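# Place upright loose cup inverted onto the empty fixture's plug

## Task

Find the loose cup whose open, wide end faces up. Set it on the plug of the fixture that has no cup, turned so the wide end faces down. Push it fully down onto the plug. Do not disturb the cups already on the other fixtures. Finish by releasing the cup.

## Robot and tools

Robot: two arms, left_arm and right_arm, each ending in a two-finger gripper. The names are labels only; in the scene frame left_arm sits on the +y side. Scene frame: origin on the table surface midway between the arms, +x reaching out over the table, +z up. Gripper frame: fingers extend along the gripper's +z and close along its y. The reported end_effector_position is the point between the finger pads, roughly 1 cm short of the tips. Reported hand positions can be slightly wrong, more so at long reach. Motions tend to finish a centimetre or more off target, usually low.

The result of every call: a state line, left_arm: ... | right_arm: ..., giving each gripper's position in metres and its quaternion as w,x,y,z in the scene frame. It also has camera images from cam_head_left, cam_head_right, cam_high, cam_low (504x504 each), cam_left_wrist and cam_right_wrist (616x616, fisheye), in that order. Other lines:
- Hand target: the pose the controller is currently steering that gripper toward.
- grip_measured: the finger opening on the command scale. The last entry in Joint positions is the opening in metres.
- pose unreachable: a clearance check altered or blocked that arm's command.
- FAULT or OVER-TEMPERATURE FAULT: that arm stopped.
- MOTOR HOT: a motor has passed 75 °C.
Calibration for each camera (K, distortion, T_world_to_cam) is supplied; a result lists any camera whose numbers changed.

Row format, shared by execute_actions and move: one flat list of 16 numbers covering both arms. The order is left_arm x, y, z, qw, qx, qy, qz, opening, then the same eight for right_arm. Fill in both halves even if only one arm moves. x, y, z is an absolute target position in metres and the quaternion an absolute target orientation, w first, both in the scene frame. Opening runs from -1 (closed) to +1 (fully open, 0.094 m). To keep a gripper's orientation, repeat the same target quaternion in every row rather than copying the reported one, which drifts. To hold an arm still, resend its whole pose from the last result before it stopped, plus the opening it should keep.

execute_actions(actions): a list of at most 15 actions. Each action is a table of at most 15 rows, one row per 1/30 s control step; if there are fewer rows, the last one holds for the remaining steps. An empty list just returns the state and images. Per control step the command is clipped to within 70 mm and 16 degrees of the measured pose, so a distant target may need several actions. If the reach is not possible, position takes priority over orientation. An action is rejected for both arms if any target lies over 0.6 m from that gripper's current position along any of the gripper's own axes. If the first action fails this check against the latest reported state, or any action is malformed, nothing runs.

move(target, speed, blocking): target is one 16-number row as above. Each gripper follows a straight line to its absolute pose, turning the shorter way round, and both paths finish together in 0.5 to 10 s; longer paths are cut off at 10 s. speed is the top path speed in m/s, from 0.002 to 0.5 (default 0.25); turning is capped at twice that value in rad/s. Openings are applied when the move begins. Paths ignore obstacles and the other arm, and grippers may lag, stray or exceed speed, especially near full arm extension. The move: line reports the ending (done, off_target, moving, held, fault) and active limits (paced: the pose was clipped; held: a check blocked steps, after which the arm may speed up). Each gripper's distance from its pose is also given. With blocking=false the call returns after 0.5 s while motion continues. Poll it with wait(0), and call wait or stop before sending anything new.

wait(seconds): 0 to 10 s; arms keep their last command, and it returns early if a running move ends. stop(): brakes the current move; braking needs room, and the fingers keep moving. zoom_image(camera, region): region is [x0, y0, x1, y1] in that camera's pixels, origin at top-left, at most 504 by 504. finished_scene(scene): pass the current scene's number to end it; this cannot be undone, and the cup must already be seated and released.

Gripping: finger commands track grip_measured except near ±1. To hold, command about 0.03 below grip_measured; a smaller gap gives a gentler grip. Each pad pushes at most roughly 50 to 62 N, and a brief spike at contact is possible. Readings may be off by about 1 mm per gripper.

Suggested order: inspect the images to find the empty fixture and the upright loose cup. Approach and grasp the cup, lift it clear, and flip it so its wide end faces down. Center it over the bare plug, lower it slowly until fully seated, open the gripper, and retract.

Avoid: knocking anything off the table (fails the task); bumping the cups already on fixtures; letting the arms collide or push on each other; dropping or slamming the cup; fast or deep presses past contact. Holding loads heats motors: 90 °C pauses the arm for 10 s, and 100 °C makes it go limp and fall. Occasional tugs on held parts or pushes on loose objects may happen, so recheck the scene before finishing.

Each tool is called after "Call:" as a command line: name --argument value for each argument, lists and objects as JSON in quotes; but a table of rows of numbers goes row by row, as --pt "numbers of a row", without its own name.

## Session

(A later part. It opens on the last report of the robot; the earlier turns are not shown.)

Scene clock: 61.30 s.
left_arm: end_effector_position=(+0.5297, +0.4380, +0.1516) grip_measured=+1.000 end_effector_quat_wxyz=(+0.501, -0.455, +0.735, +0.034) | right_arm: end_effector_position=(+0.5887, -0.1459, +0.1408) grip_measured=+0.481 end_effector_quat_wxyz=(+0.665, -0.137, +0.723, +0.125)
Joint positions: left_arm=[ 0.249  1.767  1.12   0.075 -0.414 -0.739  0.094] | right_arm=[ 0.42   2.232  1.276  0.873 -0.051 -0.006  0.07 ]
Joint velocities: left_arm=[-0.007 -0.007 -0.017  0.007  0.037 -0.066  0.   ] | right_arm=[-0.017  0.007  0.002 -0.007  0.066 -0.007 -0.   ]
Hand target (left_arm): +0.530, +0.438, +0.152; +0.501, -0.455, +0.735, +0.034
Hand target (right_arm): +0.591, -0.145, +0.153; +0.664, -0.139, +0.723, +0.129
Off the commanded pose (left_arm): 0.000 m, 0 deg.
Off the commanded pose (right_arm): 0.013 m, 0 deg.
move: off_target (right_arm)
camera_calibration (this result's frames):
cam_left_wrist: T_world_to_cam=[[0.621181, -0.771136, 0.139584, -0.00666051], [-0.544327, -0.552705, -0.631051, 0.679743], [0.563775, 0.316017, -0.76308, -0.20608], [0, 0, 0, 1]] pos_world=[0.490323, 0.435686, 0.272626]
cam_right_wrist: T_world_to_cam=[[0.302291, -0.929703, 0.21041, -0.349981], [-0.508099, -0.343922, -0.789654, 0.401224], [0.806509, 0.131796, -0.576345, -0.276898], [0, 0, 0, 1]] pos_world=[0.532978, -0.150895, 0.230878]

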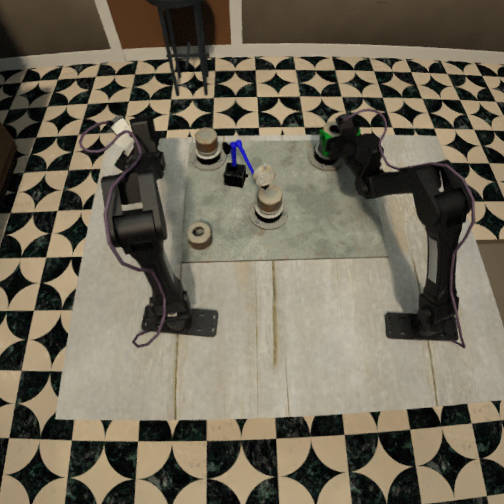

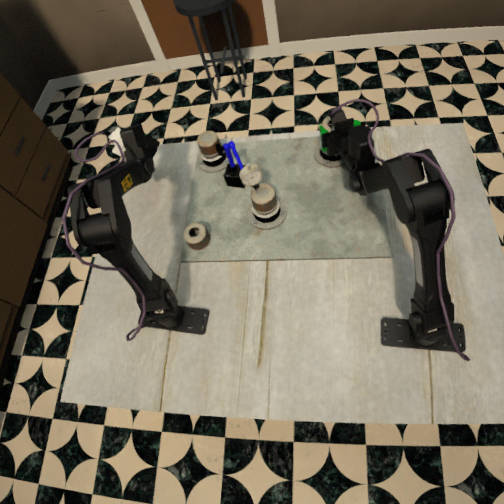

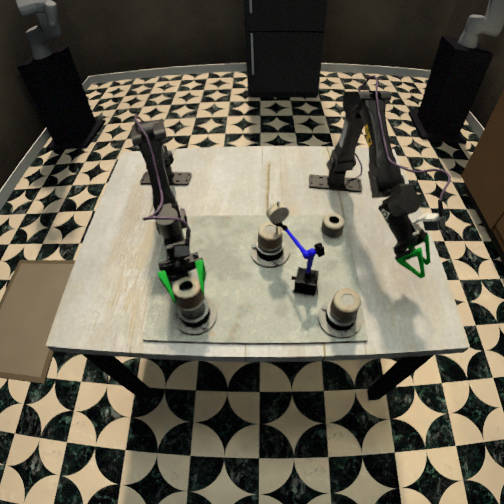

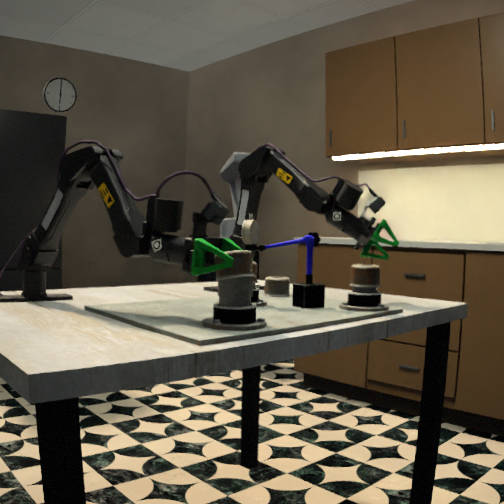

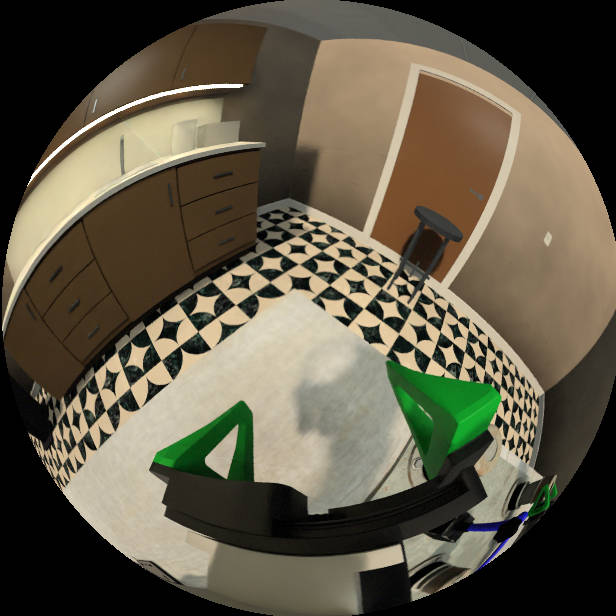

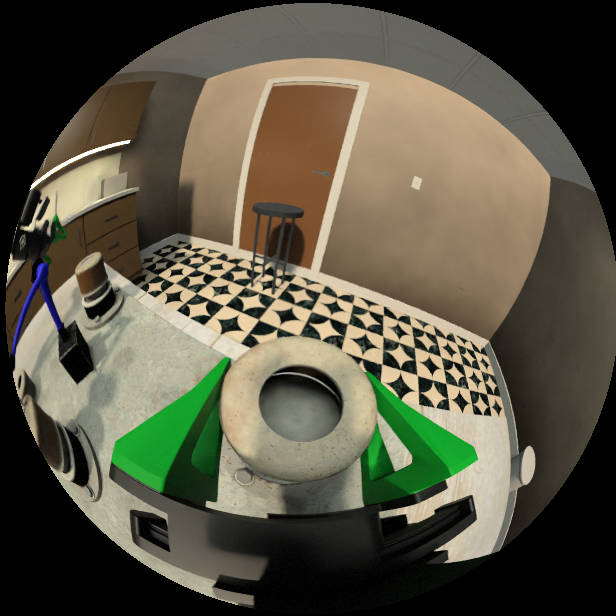

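Call:
move --target '[0.5297, 0.438, 0.1516, 0.501, -0.455, 0.735, 0.034, 1, 0.595, -0.143, 0.185, 0.6634, -0.1393, 0.724, 0.1276, 0.44]' --speed 0.05

Call:
zoom_image --camera "cam_low" --region '[160, 200, 300, 340]'

Call:
zoom_image --camera "cam_high" --region '[130, 230, 250, 350]'

Scene clock: 63.77 s.
left_arm: end_effector_position=(+0.5297, +0.4380, +0.1516) grip_measured=+1.000 end_effector_quat_wxyz=(+0.501, -0.455, +0.735, +0.034) | right_arm: end_effector_position=(+0.5896, -0.1458, +0.1425) grip_measured=+0.481 end_effector_quat_wxyz=(+0.635, -0.142, +0.750, +0.120)
Joint positions: left_arm=[ 0.249  1.767  1.12   0.075 -0.414 -0.739  0.094] | right_arm=[ 0.42   2.189  1.313  0.71  -0.05  -0.009  0.07 ]
Joint velocities: left_arm=[ 0.002  0.002 -0.007 -0.037 -0.007  0.125  0.   ] | right_arm=[-0.002  0.012 -0.002 -0.022 -0.051  0.037 -0.   ]
Hand target (left_arm): +0.530, +0.438, +0.152; +0.501, -0.455, +0.735, +0.034
Hand target (right_arm): +0.593, -0.144, +0.185; +0.663, -0.139, +0.724, +0.128
Off the commanded pose (left_arm): 0.000 m, 0 deg.
Off the commanded pose (right_arm): 0.043 m, 5 deg.
move: off_target (right_arm)
camera_calibration (this result's frames):
cam_left_wrist: T_world_to_cam=[[0.621181, -0.771136, 0.139584, -0.00666051], [-0.544327, -0.552705, -0.631051, 0.679743], [0.563775, 0.316017, -0.76308, -0.20608], [0, 0, 0, 1]] pos_world=[0.490323, 0.435686, 0.272626]
cam_right_wrist: T_world_to_cam=[[0.318471, -0.92368, 0.213053, -0.359514], [-0.56801, -0.365886, -0.737219, 0.427755], [0.758907, 0.113766, -0.641184, -0.241932], [0, 0, 0, 1]] pos_world=[0.541069, -0.148043, 0.236822]

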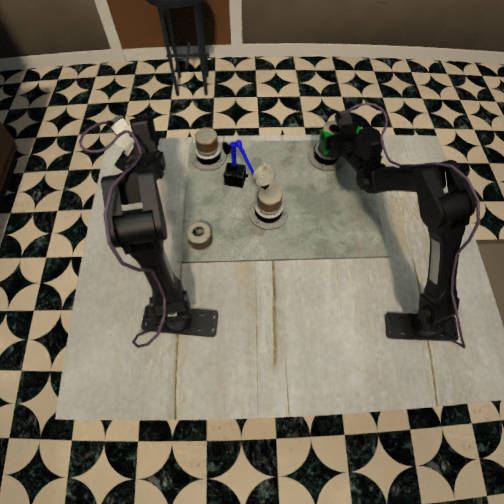

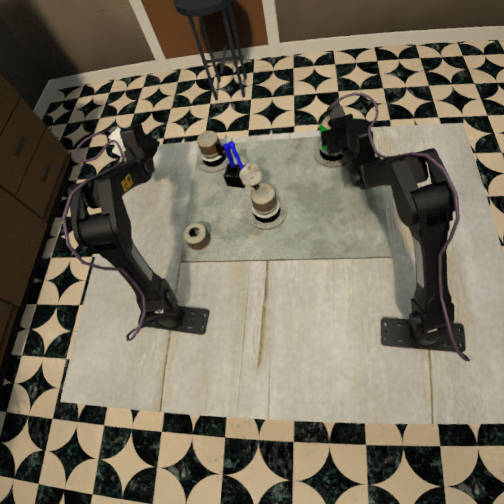

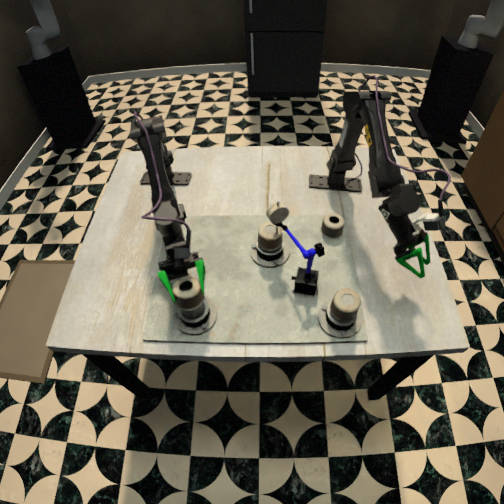

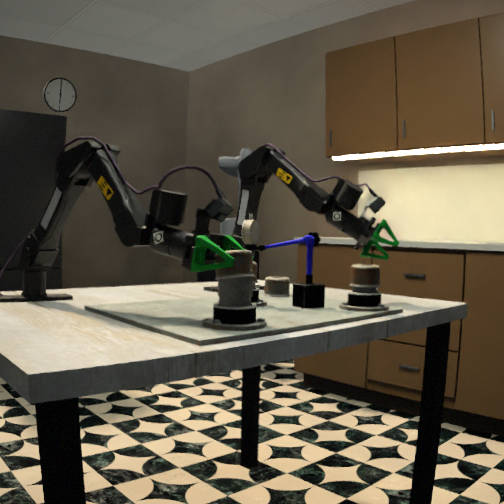

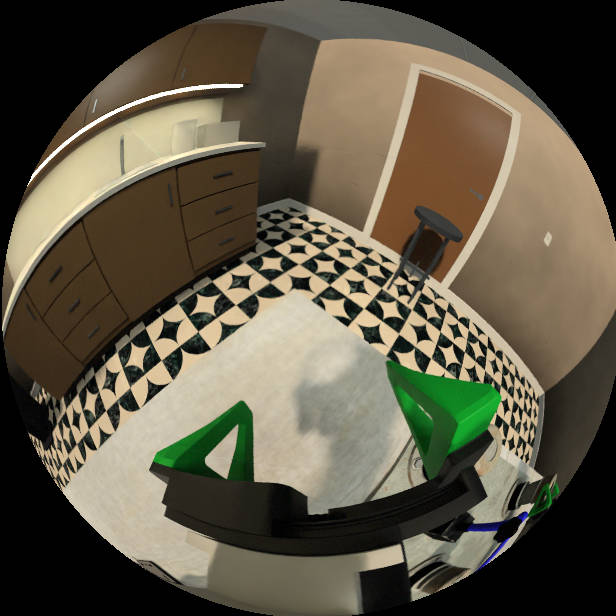

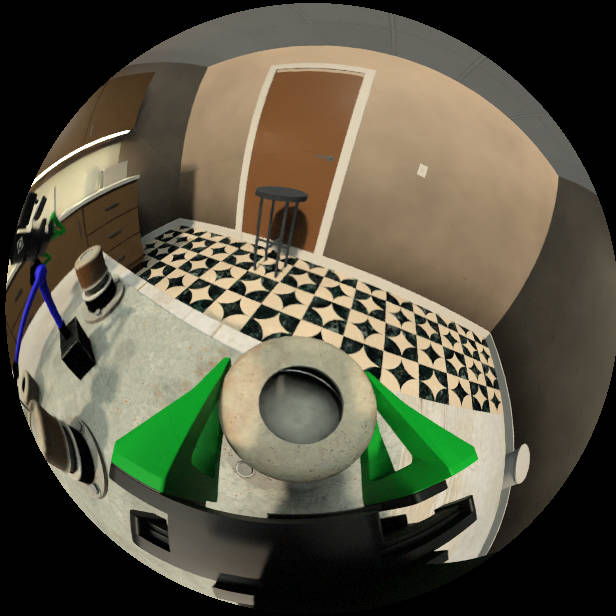

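Region (160, 200, 300, 340) of cam_low's 504x504 image, scaled by 3.600, with more detail than that image has.

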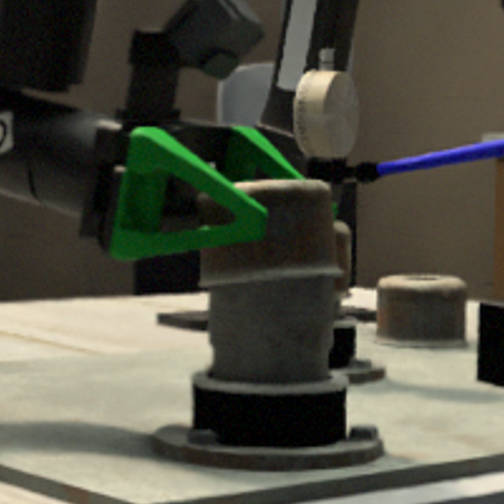

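Region (130, 230, 250, 350) of cam_high's 504x504 image, scaled by 4.200, with more detail than that image has.

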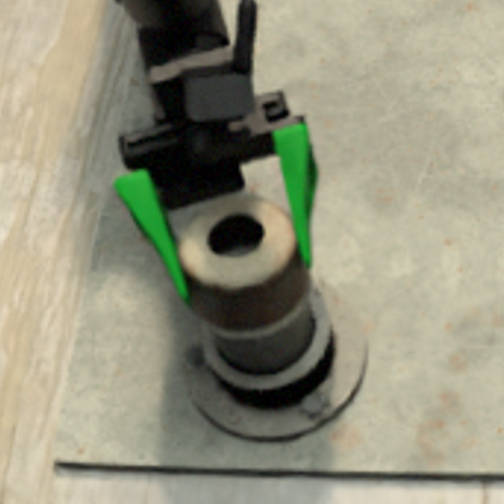

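Call:
move --target '[0.5297, 0.438, 0.1516, 0.501, -0.455, 0.735, 0.034, 1, 0.597, -0.142, 0.2, 0.6442, -0.1426, 0.7411, 0.1239, 0.44]' --speed 0.05

Call:
zoom_image --camera "cam_low" --region '[160, 200, 300, 340]'

Call:
zoom_image --camera "cam_high" --region '[130, 230, 250, 350]'

Scene clock: 66.67 s.
left_arm: end_effector_position=(+0.5297, +0.4380, +0.1516) grip_measured=+1.000 end_effector_quat_wxyz=(+0.501, -0.455, +0.735, +0.034) | right_arm: end_effector_position=(+0.5876, -0.1460, +0.1486) grip_measured=+0.481 end_effector_quat_wxyz=(+0.603, -0.146, +0.776, +0.116)
Joint positions: left_arm=[ 0.249  1.767  1.12   0.075 -0.414 -0.739  0.094] | right_arm=[ 0.42   2.142  1.356  0.537 -0.053 -0.009  0.07 ]
Joint velocities: left_arm=[-0.012  0.012  0.022  0.022  0.007 -0.051  0.   ] | right_arm=[-0.017  0.002  0.002 -0.022 -0.007  0.081  0.   ]
Hand target (left_arm): +0.530, +0.438, +0.152; +0.501, -0.455, +0.735, +0.034
Hand target (right_arm): +0.594, -0.143, +0.200; +0.644, -0.143, +0.741, +0.124
Off the commanded pose (left_arm): 0.000 m, 0 deg.
Off the commanded pose (right_arm): 0.052 m, 6 deg.
move: off_target (right_arm)
camera_calibration (this result's frames):
cam_left_wrist: T_world_to_cam=[[0.621181, -0.771136, 0.139584, -0.00666051], [-0.544327, -0.552705, -0.631051, 0.679743], [0.563775, 0.316017, -0.76308, -0.20608], [0, 0, 0, 1]] pos_world=[0.490323, 0.435686, 0.272626]
cam_right_wrist: T_world_to_cam=[[0.337548, -0.917286, 0.2113, -0.370337], [-0.622465, -0.385904, -0.680892, 0.451734], [0.706115, 0.0983074, -0.70124, -0.19884], [0, 0, 0, 1]] pos_world=[0.5466, -0.145832, 0.2464]

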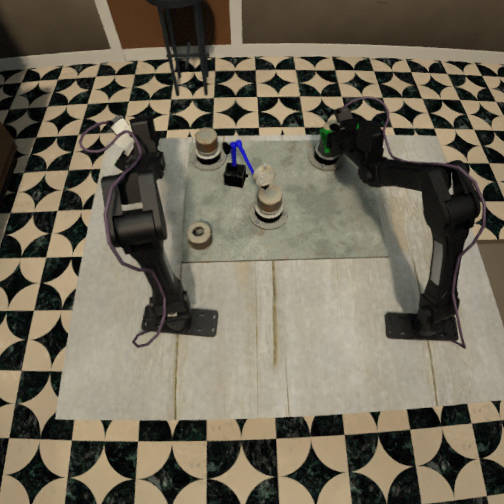

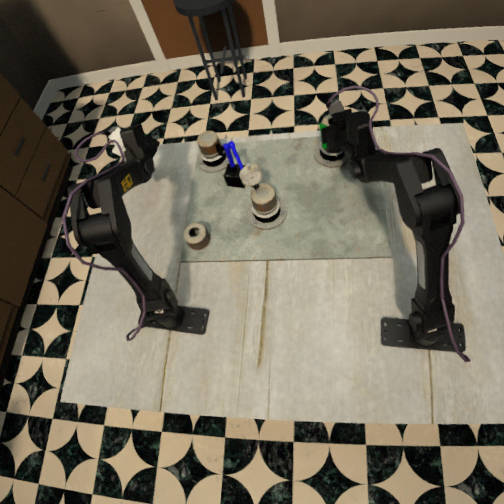

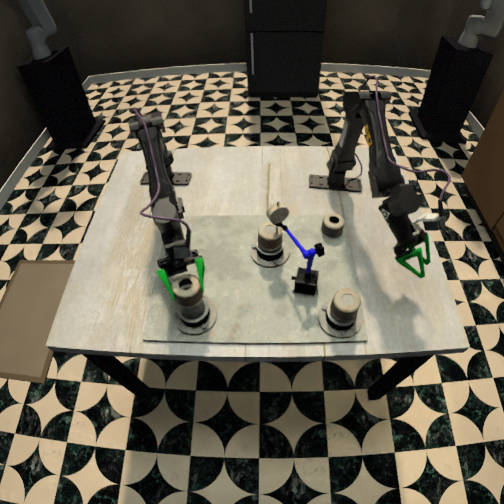

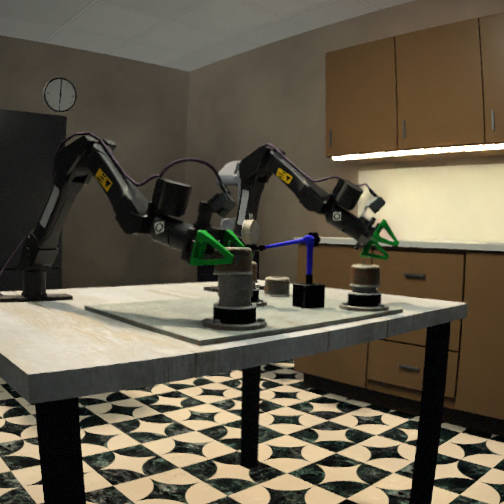

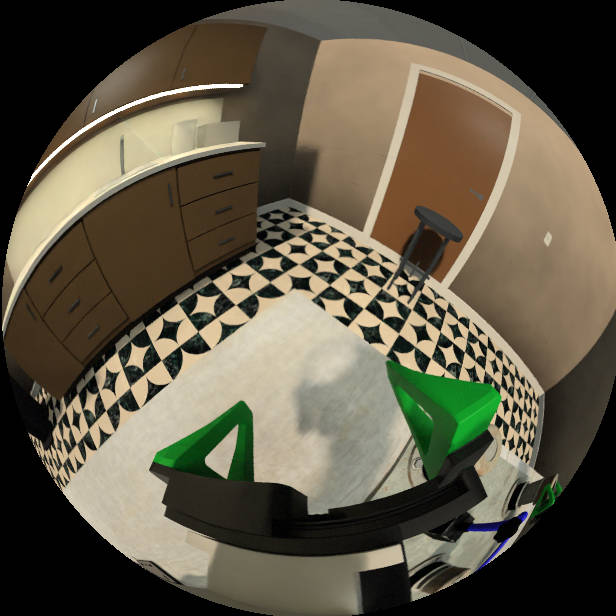

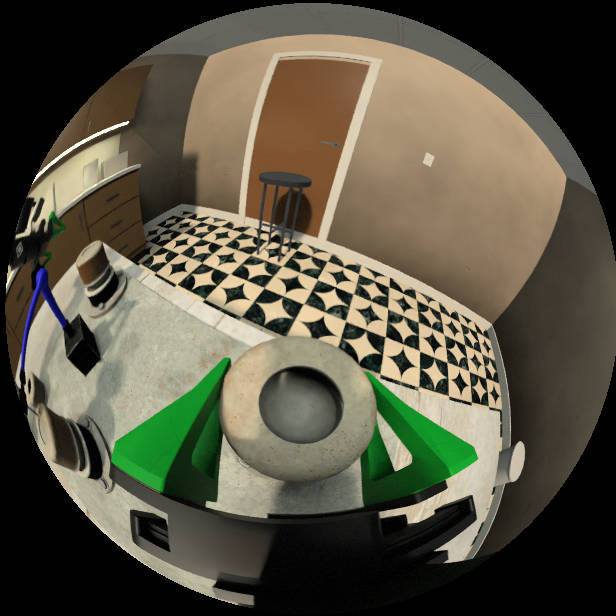

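Region (160, 200, 300, 340) of cam_low's 504x504 image, scaled by 3.600, with more detail than that image has.

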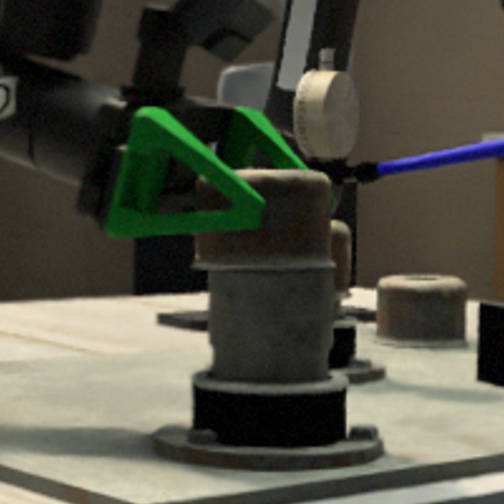

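Region (130, 230, 250, 350) of cam_high's 504x504 image, scaled by 4.200, with more detail than that image has.

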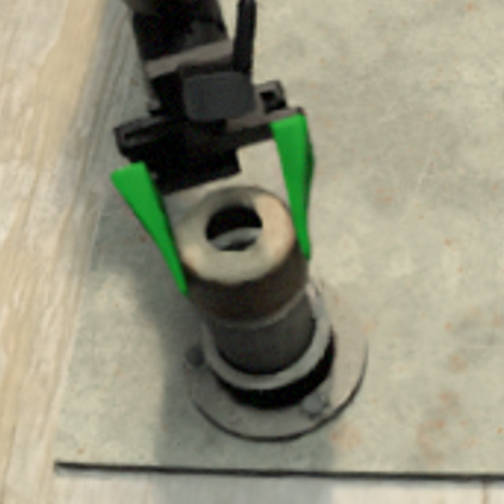

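Call:
move --target '[0.5297, 0.438, 0.1516, 0.501, -0.455, 0.735, 0.034, 1, 0.602, -0.14, 0.2, 0.6442, -0.1426, 0.7411, 0.1239, 0.44]' --speed 0.03

Call:
zoom_image --camera "cam_low" --region '[160, 200, 300, 340]'

Call:
zoom_image --camera "cam_high" --region '[130, 230, 250, 350]'

Scene clock: 69.70 s.
left_arm: end_effector_position=(+0.5297, +0.4380, +0.1516) grip_measured=+1.000 end_effector_quat_wxyz=(+0.501, -0.455, +0.735, +0.034) | right_arm: end_effector_position=(+0.5903, -0.1451, +0.1519) grip_measured=+0.481 end_effector_quat_wxyz=(+0.601, -0.147, +0.777, +0.116)
Joint positions: left_arm=[ 0.249  1.767  1.12   0.075 -0.414 -0.739  0.094] | right_arm=[ 0.42   2.143  1.38   0.509 -0.053 -0.009  0.07 ]
Joint velocities: left_arm=[0.007 0.012 0.007 0.007 0.007 0.022 0.   ] | right_arm=[ 0.007  0.002  0.007 -0.007 -0.022 -0.037 -0.001]
Hand target (left_arm): +0.530, +0.438, +0.152; +0.501, -0.455, +0.735, +0.034
Hand target (right_arm): +0.598, -0.141, +0.200; +0.644, -0.143, +0.741, +0.123
Off the commanded pose (left_arm): 0.000 m, 0 deg.
Off the commanded pose (right_arm): 0.050 m, 7 deg.
move: off_target (right_arm)
camera_calibration (this result's frames):
cam_left_wrist: T_world_to_cam=[[0.621181, -0.771136, 0.139584, -0.00666051], [-0.544327, -0.552705, -0.631051, 0.679743], [0.563775, 0.316017, -0.76308, -0.20608], [0, 0, 0, 1]] pos_world=[0.490323, 0.435686, 0.272626]
cam_right_wrist: T_world_to_cam=[[0.338618, -0.916928, 0.211141, -0.371673], [-0.625905, -0.387054, -0.677076, 0.457296], [0.702553, 0.0971165, -0.704973, -0.196027], [0, 0, 0, 1]] pos_world=[0.549799, -0.144762, 0.249906]

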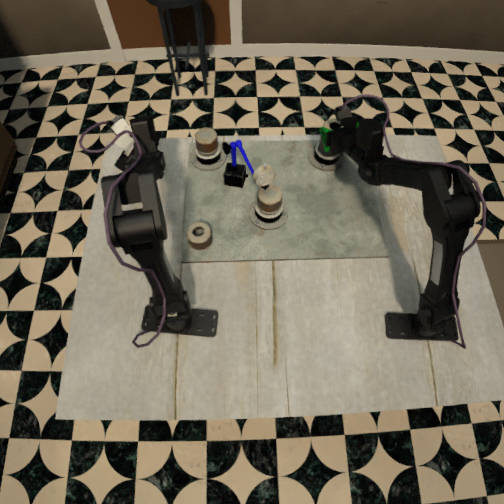

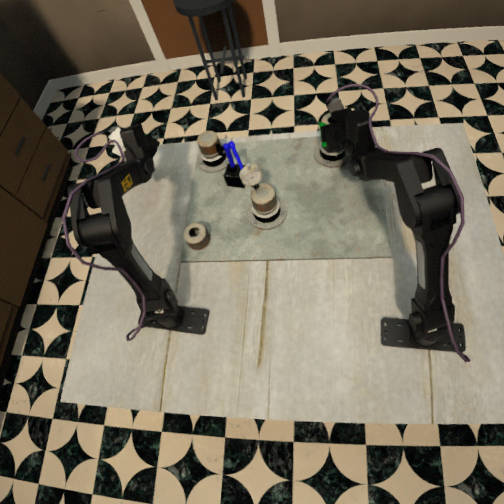

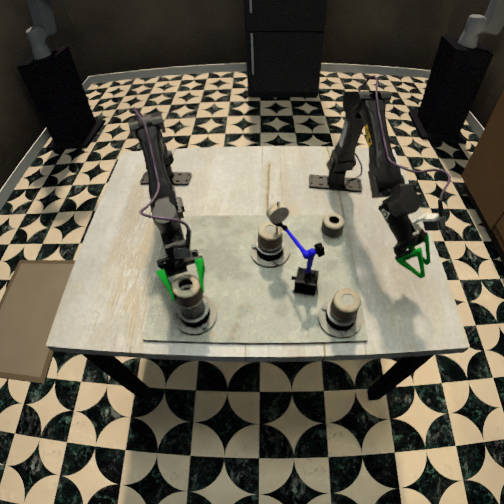

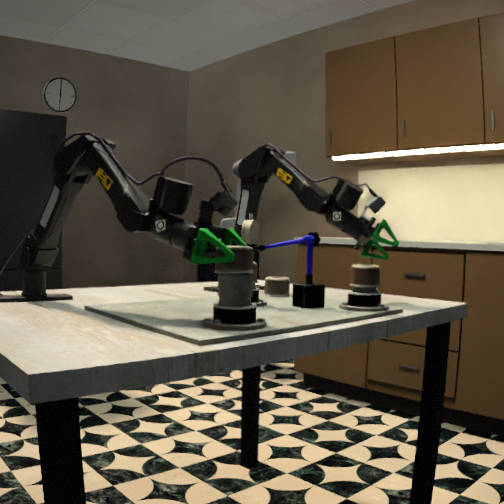

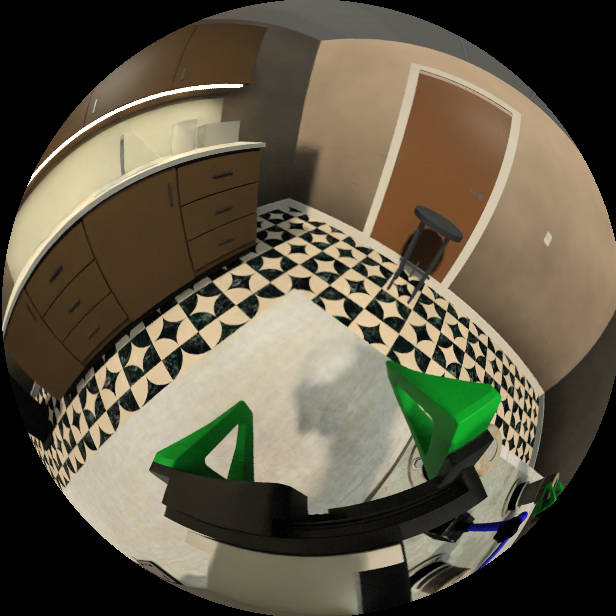

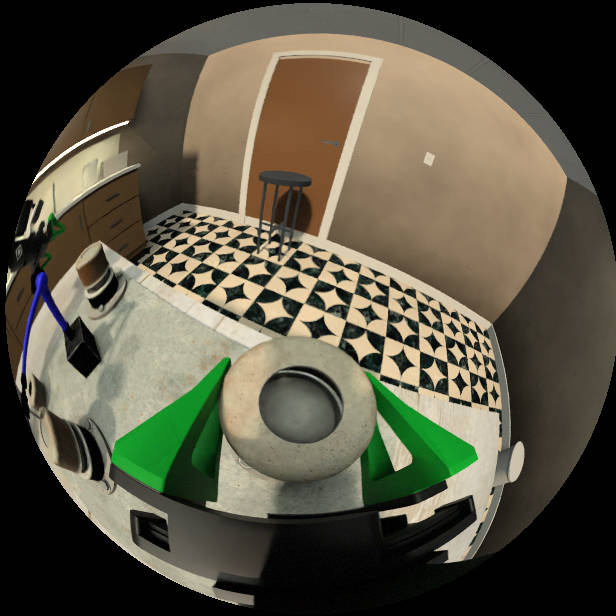

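Region (160, 200, 300, 340) of cam_low's 504x504 image, scaled by 3.600, with more detail than that image has.

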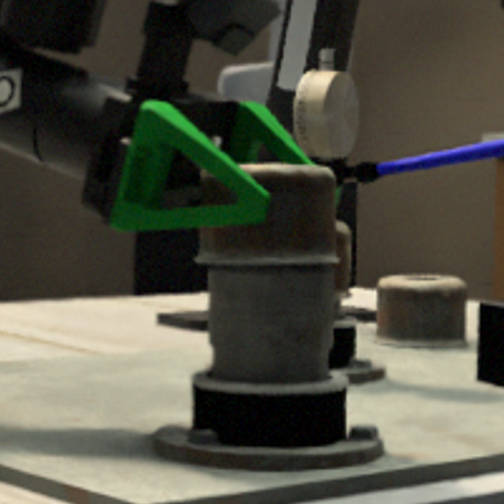

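Region (130, 230, 250, 350) of cam_high's 504x504 image, scaled by 4.200, with more detail than that image has.

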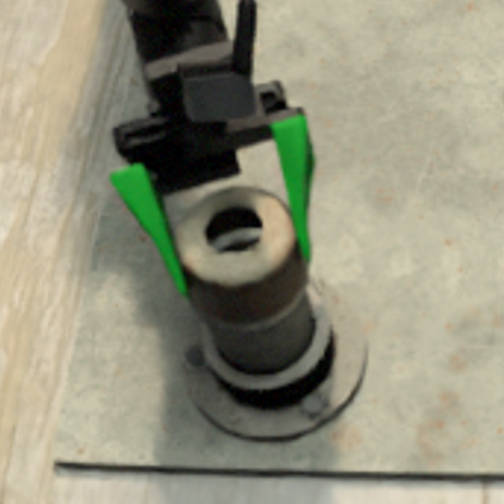

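Call:
move --target '[0.5297, 0.438, 0.1516, 0.501, -0.455, 0.735, 0.034, 1, 0.601, -0.14, 0.165, 0.6146, -0.1473, 0.7659, 0.1182, 0.44]' --speed 0.03

Call:
zoom_image --camera "cam_low" --region '[160, 200, 300, 340]'

Call:
zoom_image --camera "cam_high" --region '[130, 230, 250, 350]'

Scene clock: 72.83 s.
left_arm: end_effector_position=(+0.5297, +0.4380, +0.1516) grip_measured=+1.000 end_effector_quat_wxyz=(+0.501, -0.455, +0.735, +0.034) | right_arm: end_effector_position=(+0.5932, -0.1443, +0.1418) grip_measured=+0.481 end_effector_quat_wxyz=(+0.595, -0.147, +0.782, +0.115)
Joint positions: left_arm=[ 0.249  1.767  1.12   0.075 -0.414 -0.739  0.094] | right_arm=[ 0.42   2.169  1.392  0.508 -0.051 -0.01   0.07 ]
Joint velocities: left_arm=[ 0.007 -0.002  0.017  0.007  0.051  0.007  0.   ] | right_arm=[ 0.017 -0.002  0.012 -0.037 -0.081 -0.007  0.001]
Hand target (left_arm): +0.530, +0.438, +0.152; +0.501, -0.455, +0.735, +0.034
Hand target (right_arm): +0.600, -0.140, +0.165; +0.615, -0.147, +0.766, +0.118
Off the commanded pose (left_arm): 0.000 m, 0 deg.
Off the commanded pose (right_arm): 0.025 m, 3 deg.
move: off_target (right_arm)
camera_calibration (this result's frames):
cam_left_wrist: T_world_to_cam=[[0.621181, -0.771136, 0.139584, -0.00666051], [-0.544327, -0.552705, -0.631051, 0.679743], [0.563775, 0.316017, -0.76308, -0.20608], [0, 0, 0, 1]] pos_world=[0.490323, 0.435686, 0.272626]
cam_right_wrist: T_world_to_cam=[[0.340551, -0.916167, 0.211335, -0.370892], [-0.635377, -0.389927, -0.666523, 0.456271], [0.693052, 0.0927073, -0.714902, -0.198864], [0, 0, 0, 1]] pos_world=[0.554035, -0.143451, 0.240329]

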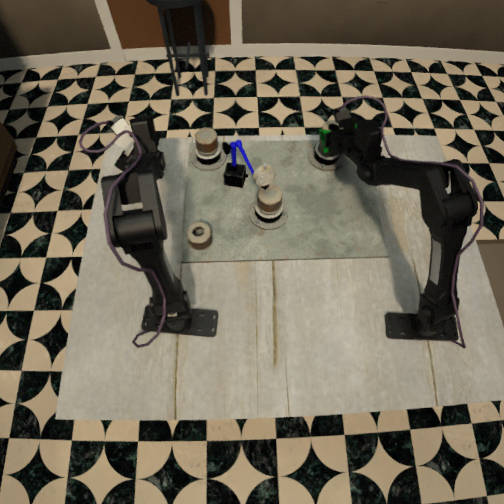

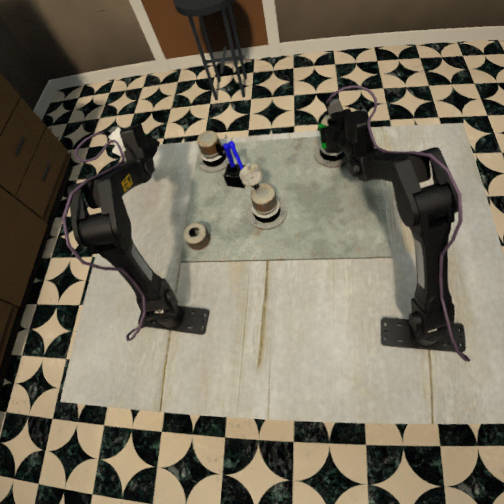

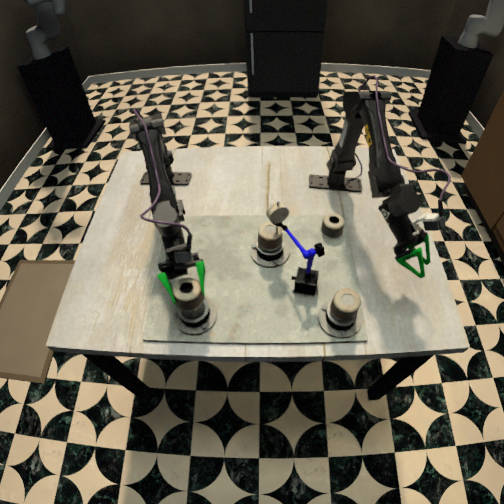

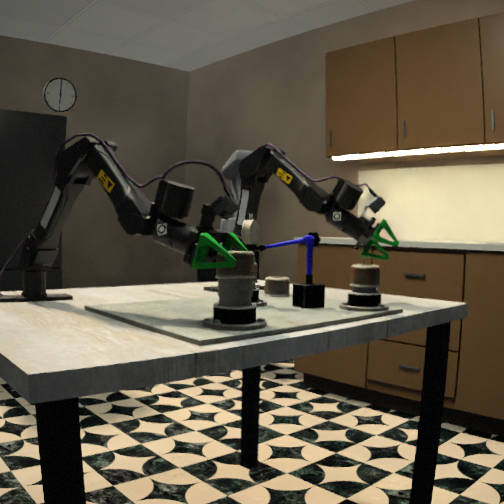

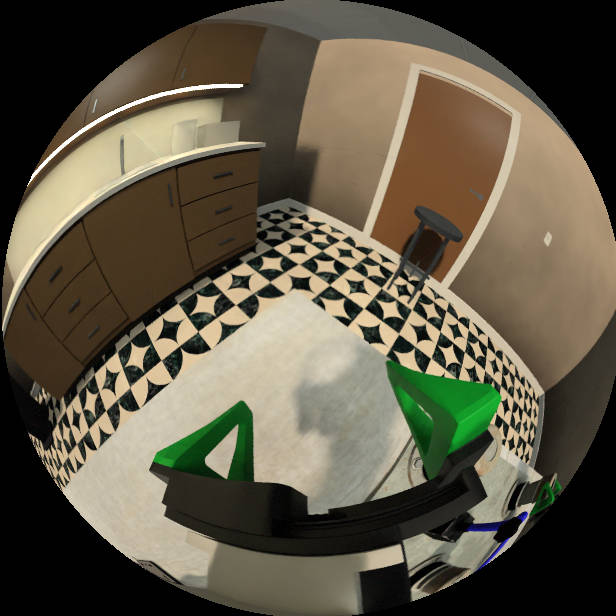

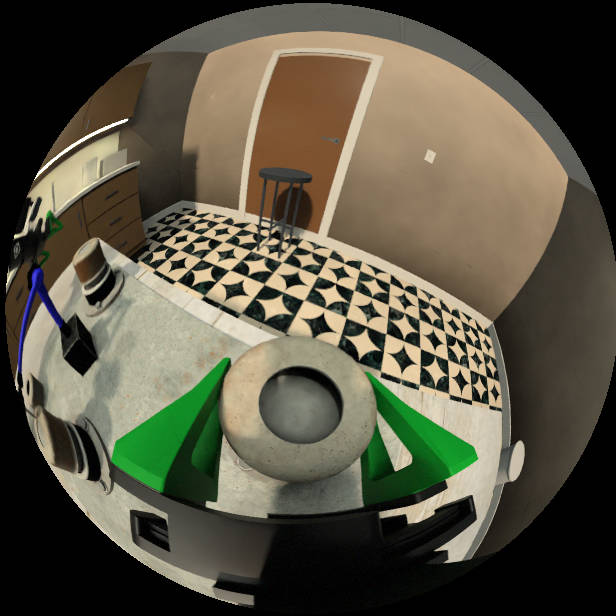

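Region (160, 200, 300, 340) of cam_low's 504x504 image, scaled by 3.600, with more detail than that image has.

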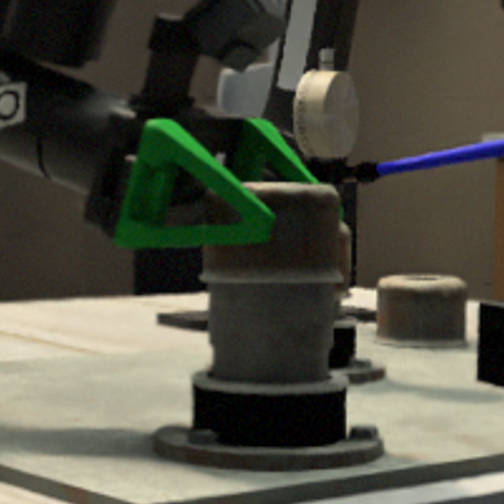

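Region (130, 230, 250, 350) of cam_high's 504x504 image, scaled by 4.200, with more detail than that image has.

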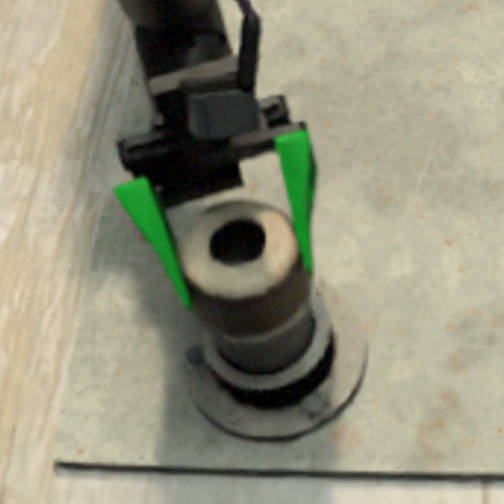

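Call:
move --target '[0.5297, 0.438, 0.1516, 0.501, -0.455, 0.735, 0.034, 1, 0.601, -0.14, 0.165, 0.6146, -0.1473, 0.7659, 0.1182, 0.57]' --speed 0.03

Call:
zoom_image --camera "cam_low" --region '[160, 200, 300, 340]'

Call:
zoom_image --camera "cam_high" --region '[130, 230, 250, 350]'

Scene clock: 74.67 s.
left_arm: end_effector_position=(+0.5297, +0.4380, +0.1516) grip_measured=+1.000 end_effector_quat_wxyz=(+0.501, -0.455, +0.735, +0.034) | right_arm: end_effector_position=(+0.5932, -0.1443, +0.1417) grip_measured=+0.567 end_effector_quat_wxyz=(+0.595, -0.147, +0.782, +0.115)
Joint positions: left_arm=[ 0.249  1.767  1.12   0.075 -0.414 -0.739  0.094] | right_arm=[ 0.42   2.169  1.392  0.508 -0.051 -0.01   0.074]
Joint velocities: left_arm=[-0.012 -0.002 -0.022 -0.022 -0.037 -0.051  0.   ] | right_arm=[-0.012 -0.007  0.017 -0.007  0.007 -0.037 -0.   ]
Hand target (left_arm): +0.530, +0.438, +0.152; +0.501, -0.455, +0.735, +0.034
Hand target (right_arm): +0.600, -0.140, +0.165; +0.615, -0.147, +0.766, +0.118
Off the commanded pose (left_arm): 0.000 m, 0 deg.
Off the commanded pose (right_arm): 0.025 m, 3 deg.
move: off_target (right_arm)
camera_calibration (this result's frames):
cam_left_wrist: T_world_to_cam=[[0.621181, -0.771136, 0.139584, -0.00666051], [-0.544327, -0.552705, -0.631051, 0.679743], [0.563775, 0.316017, -0.76308, -0.20608], [0, 0, 0, 1]] pos_world=[0.490323, 0.435686, 0.272626]
cam_right_wrist: T_world_to_cam=[[0.340627, -0.916142, 0.211323, -0.370912], [-0.635619, -0.390007, -0.666246, 0.456284], [0.692793, 0.0926208, -0.715164, -0.198734], [0, 0, 0, 1]] pos_world=[0.554047, -0.143447, 0.240252]

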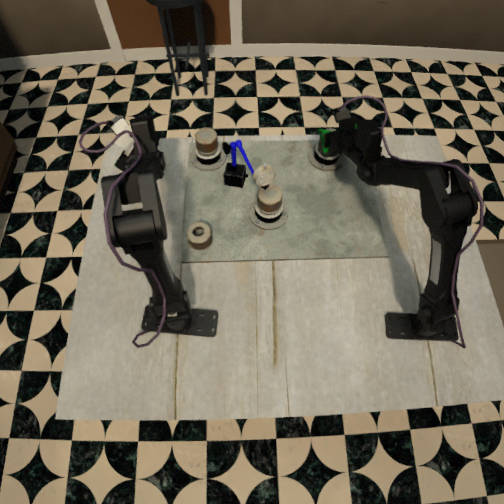

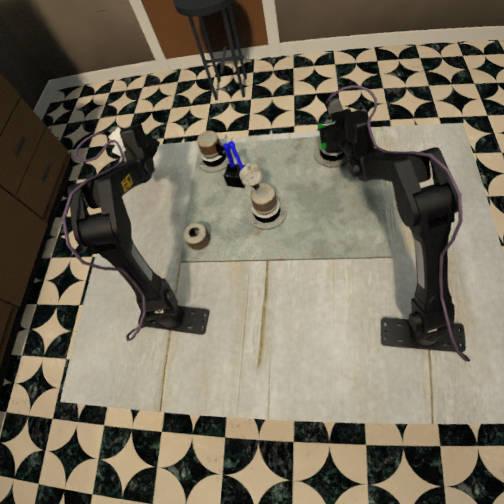

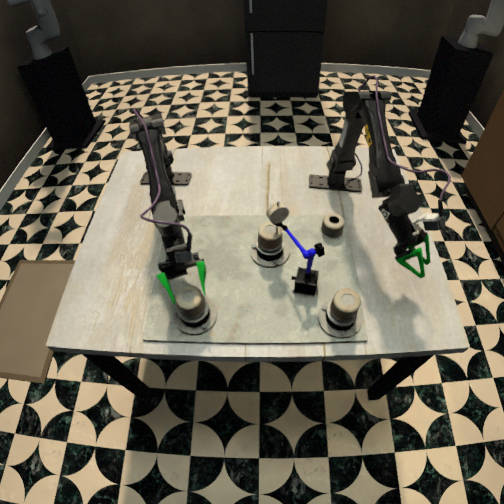

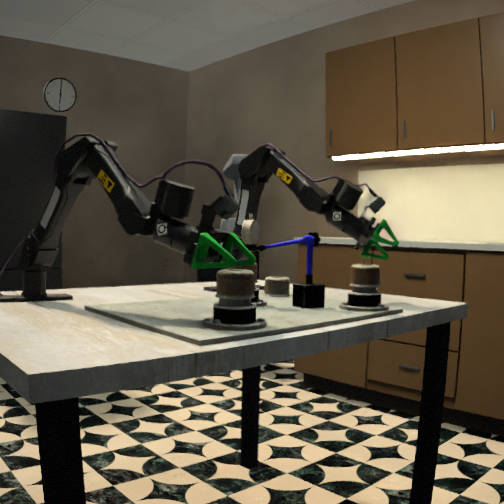

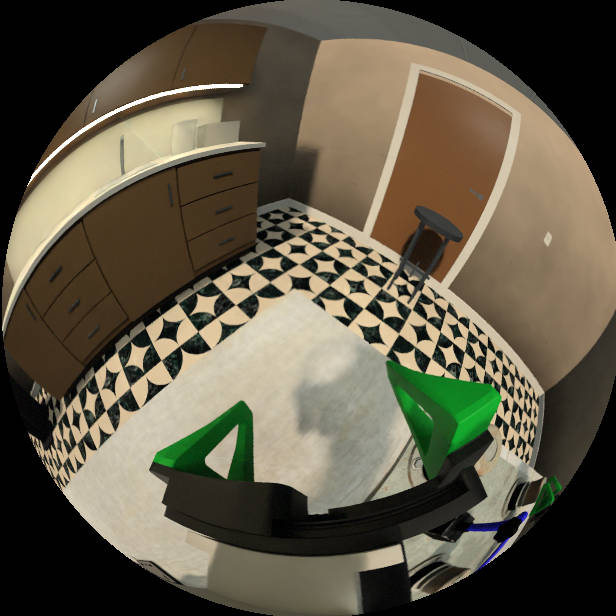

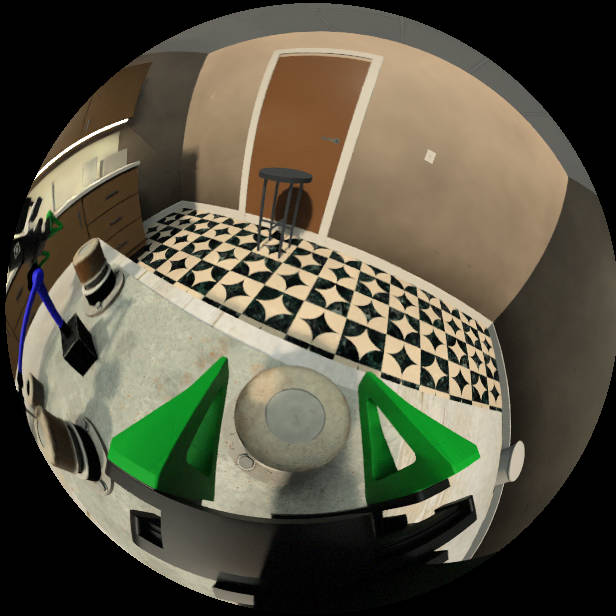

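Region (160, 200, 300, 340) of cam_low's 504x504 image, scaled by 3.600, with more detail than that image has.

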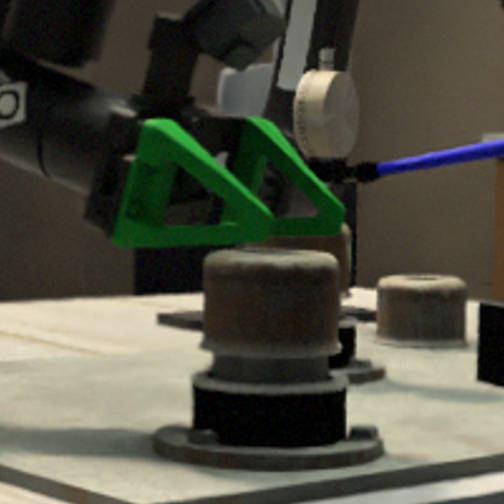

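Region (130, 230, 250, 350) of cam_high's 504x504 image, scaled by 4.200, with more detail than that image has.

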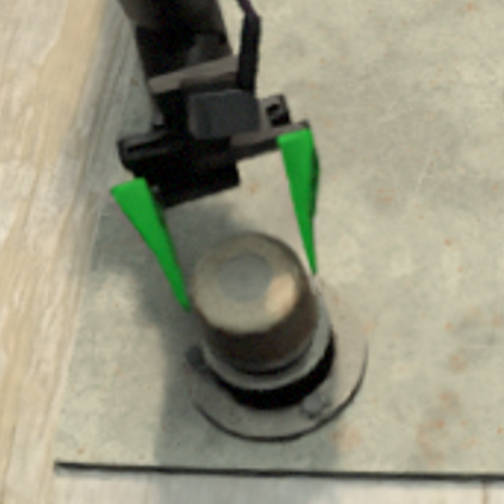

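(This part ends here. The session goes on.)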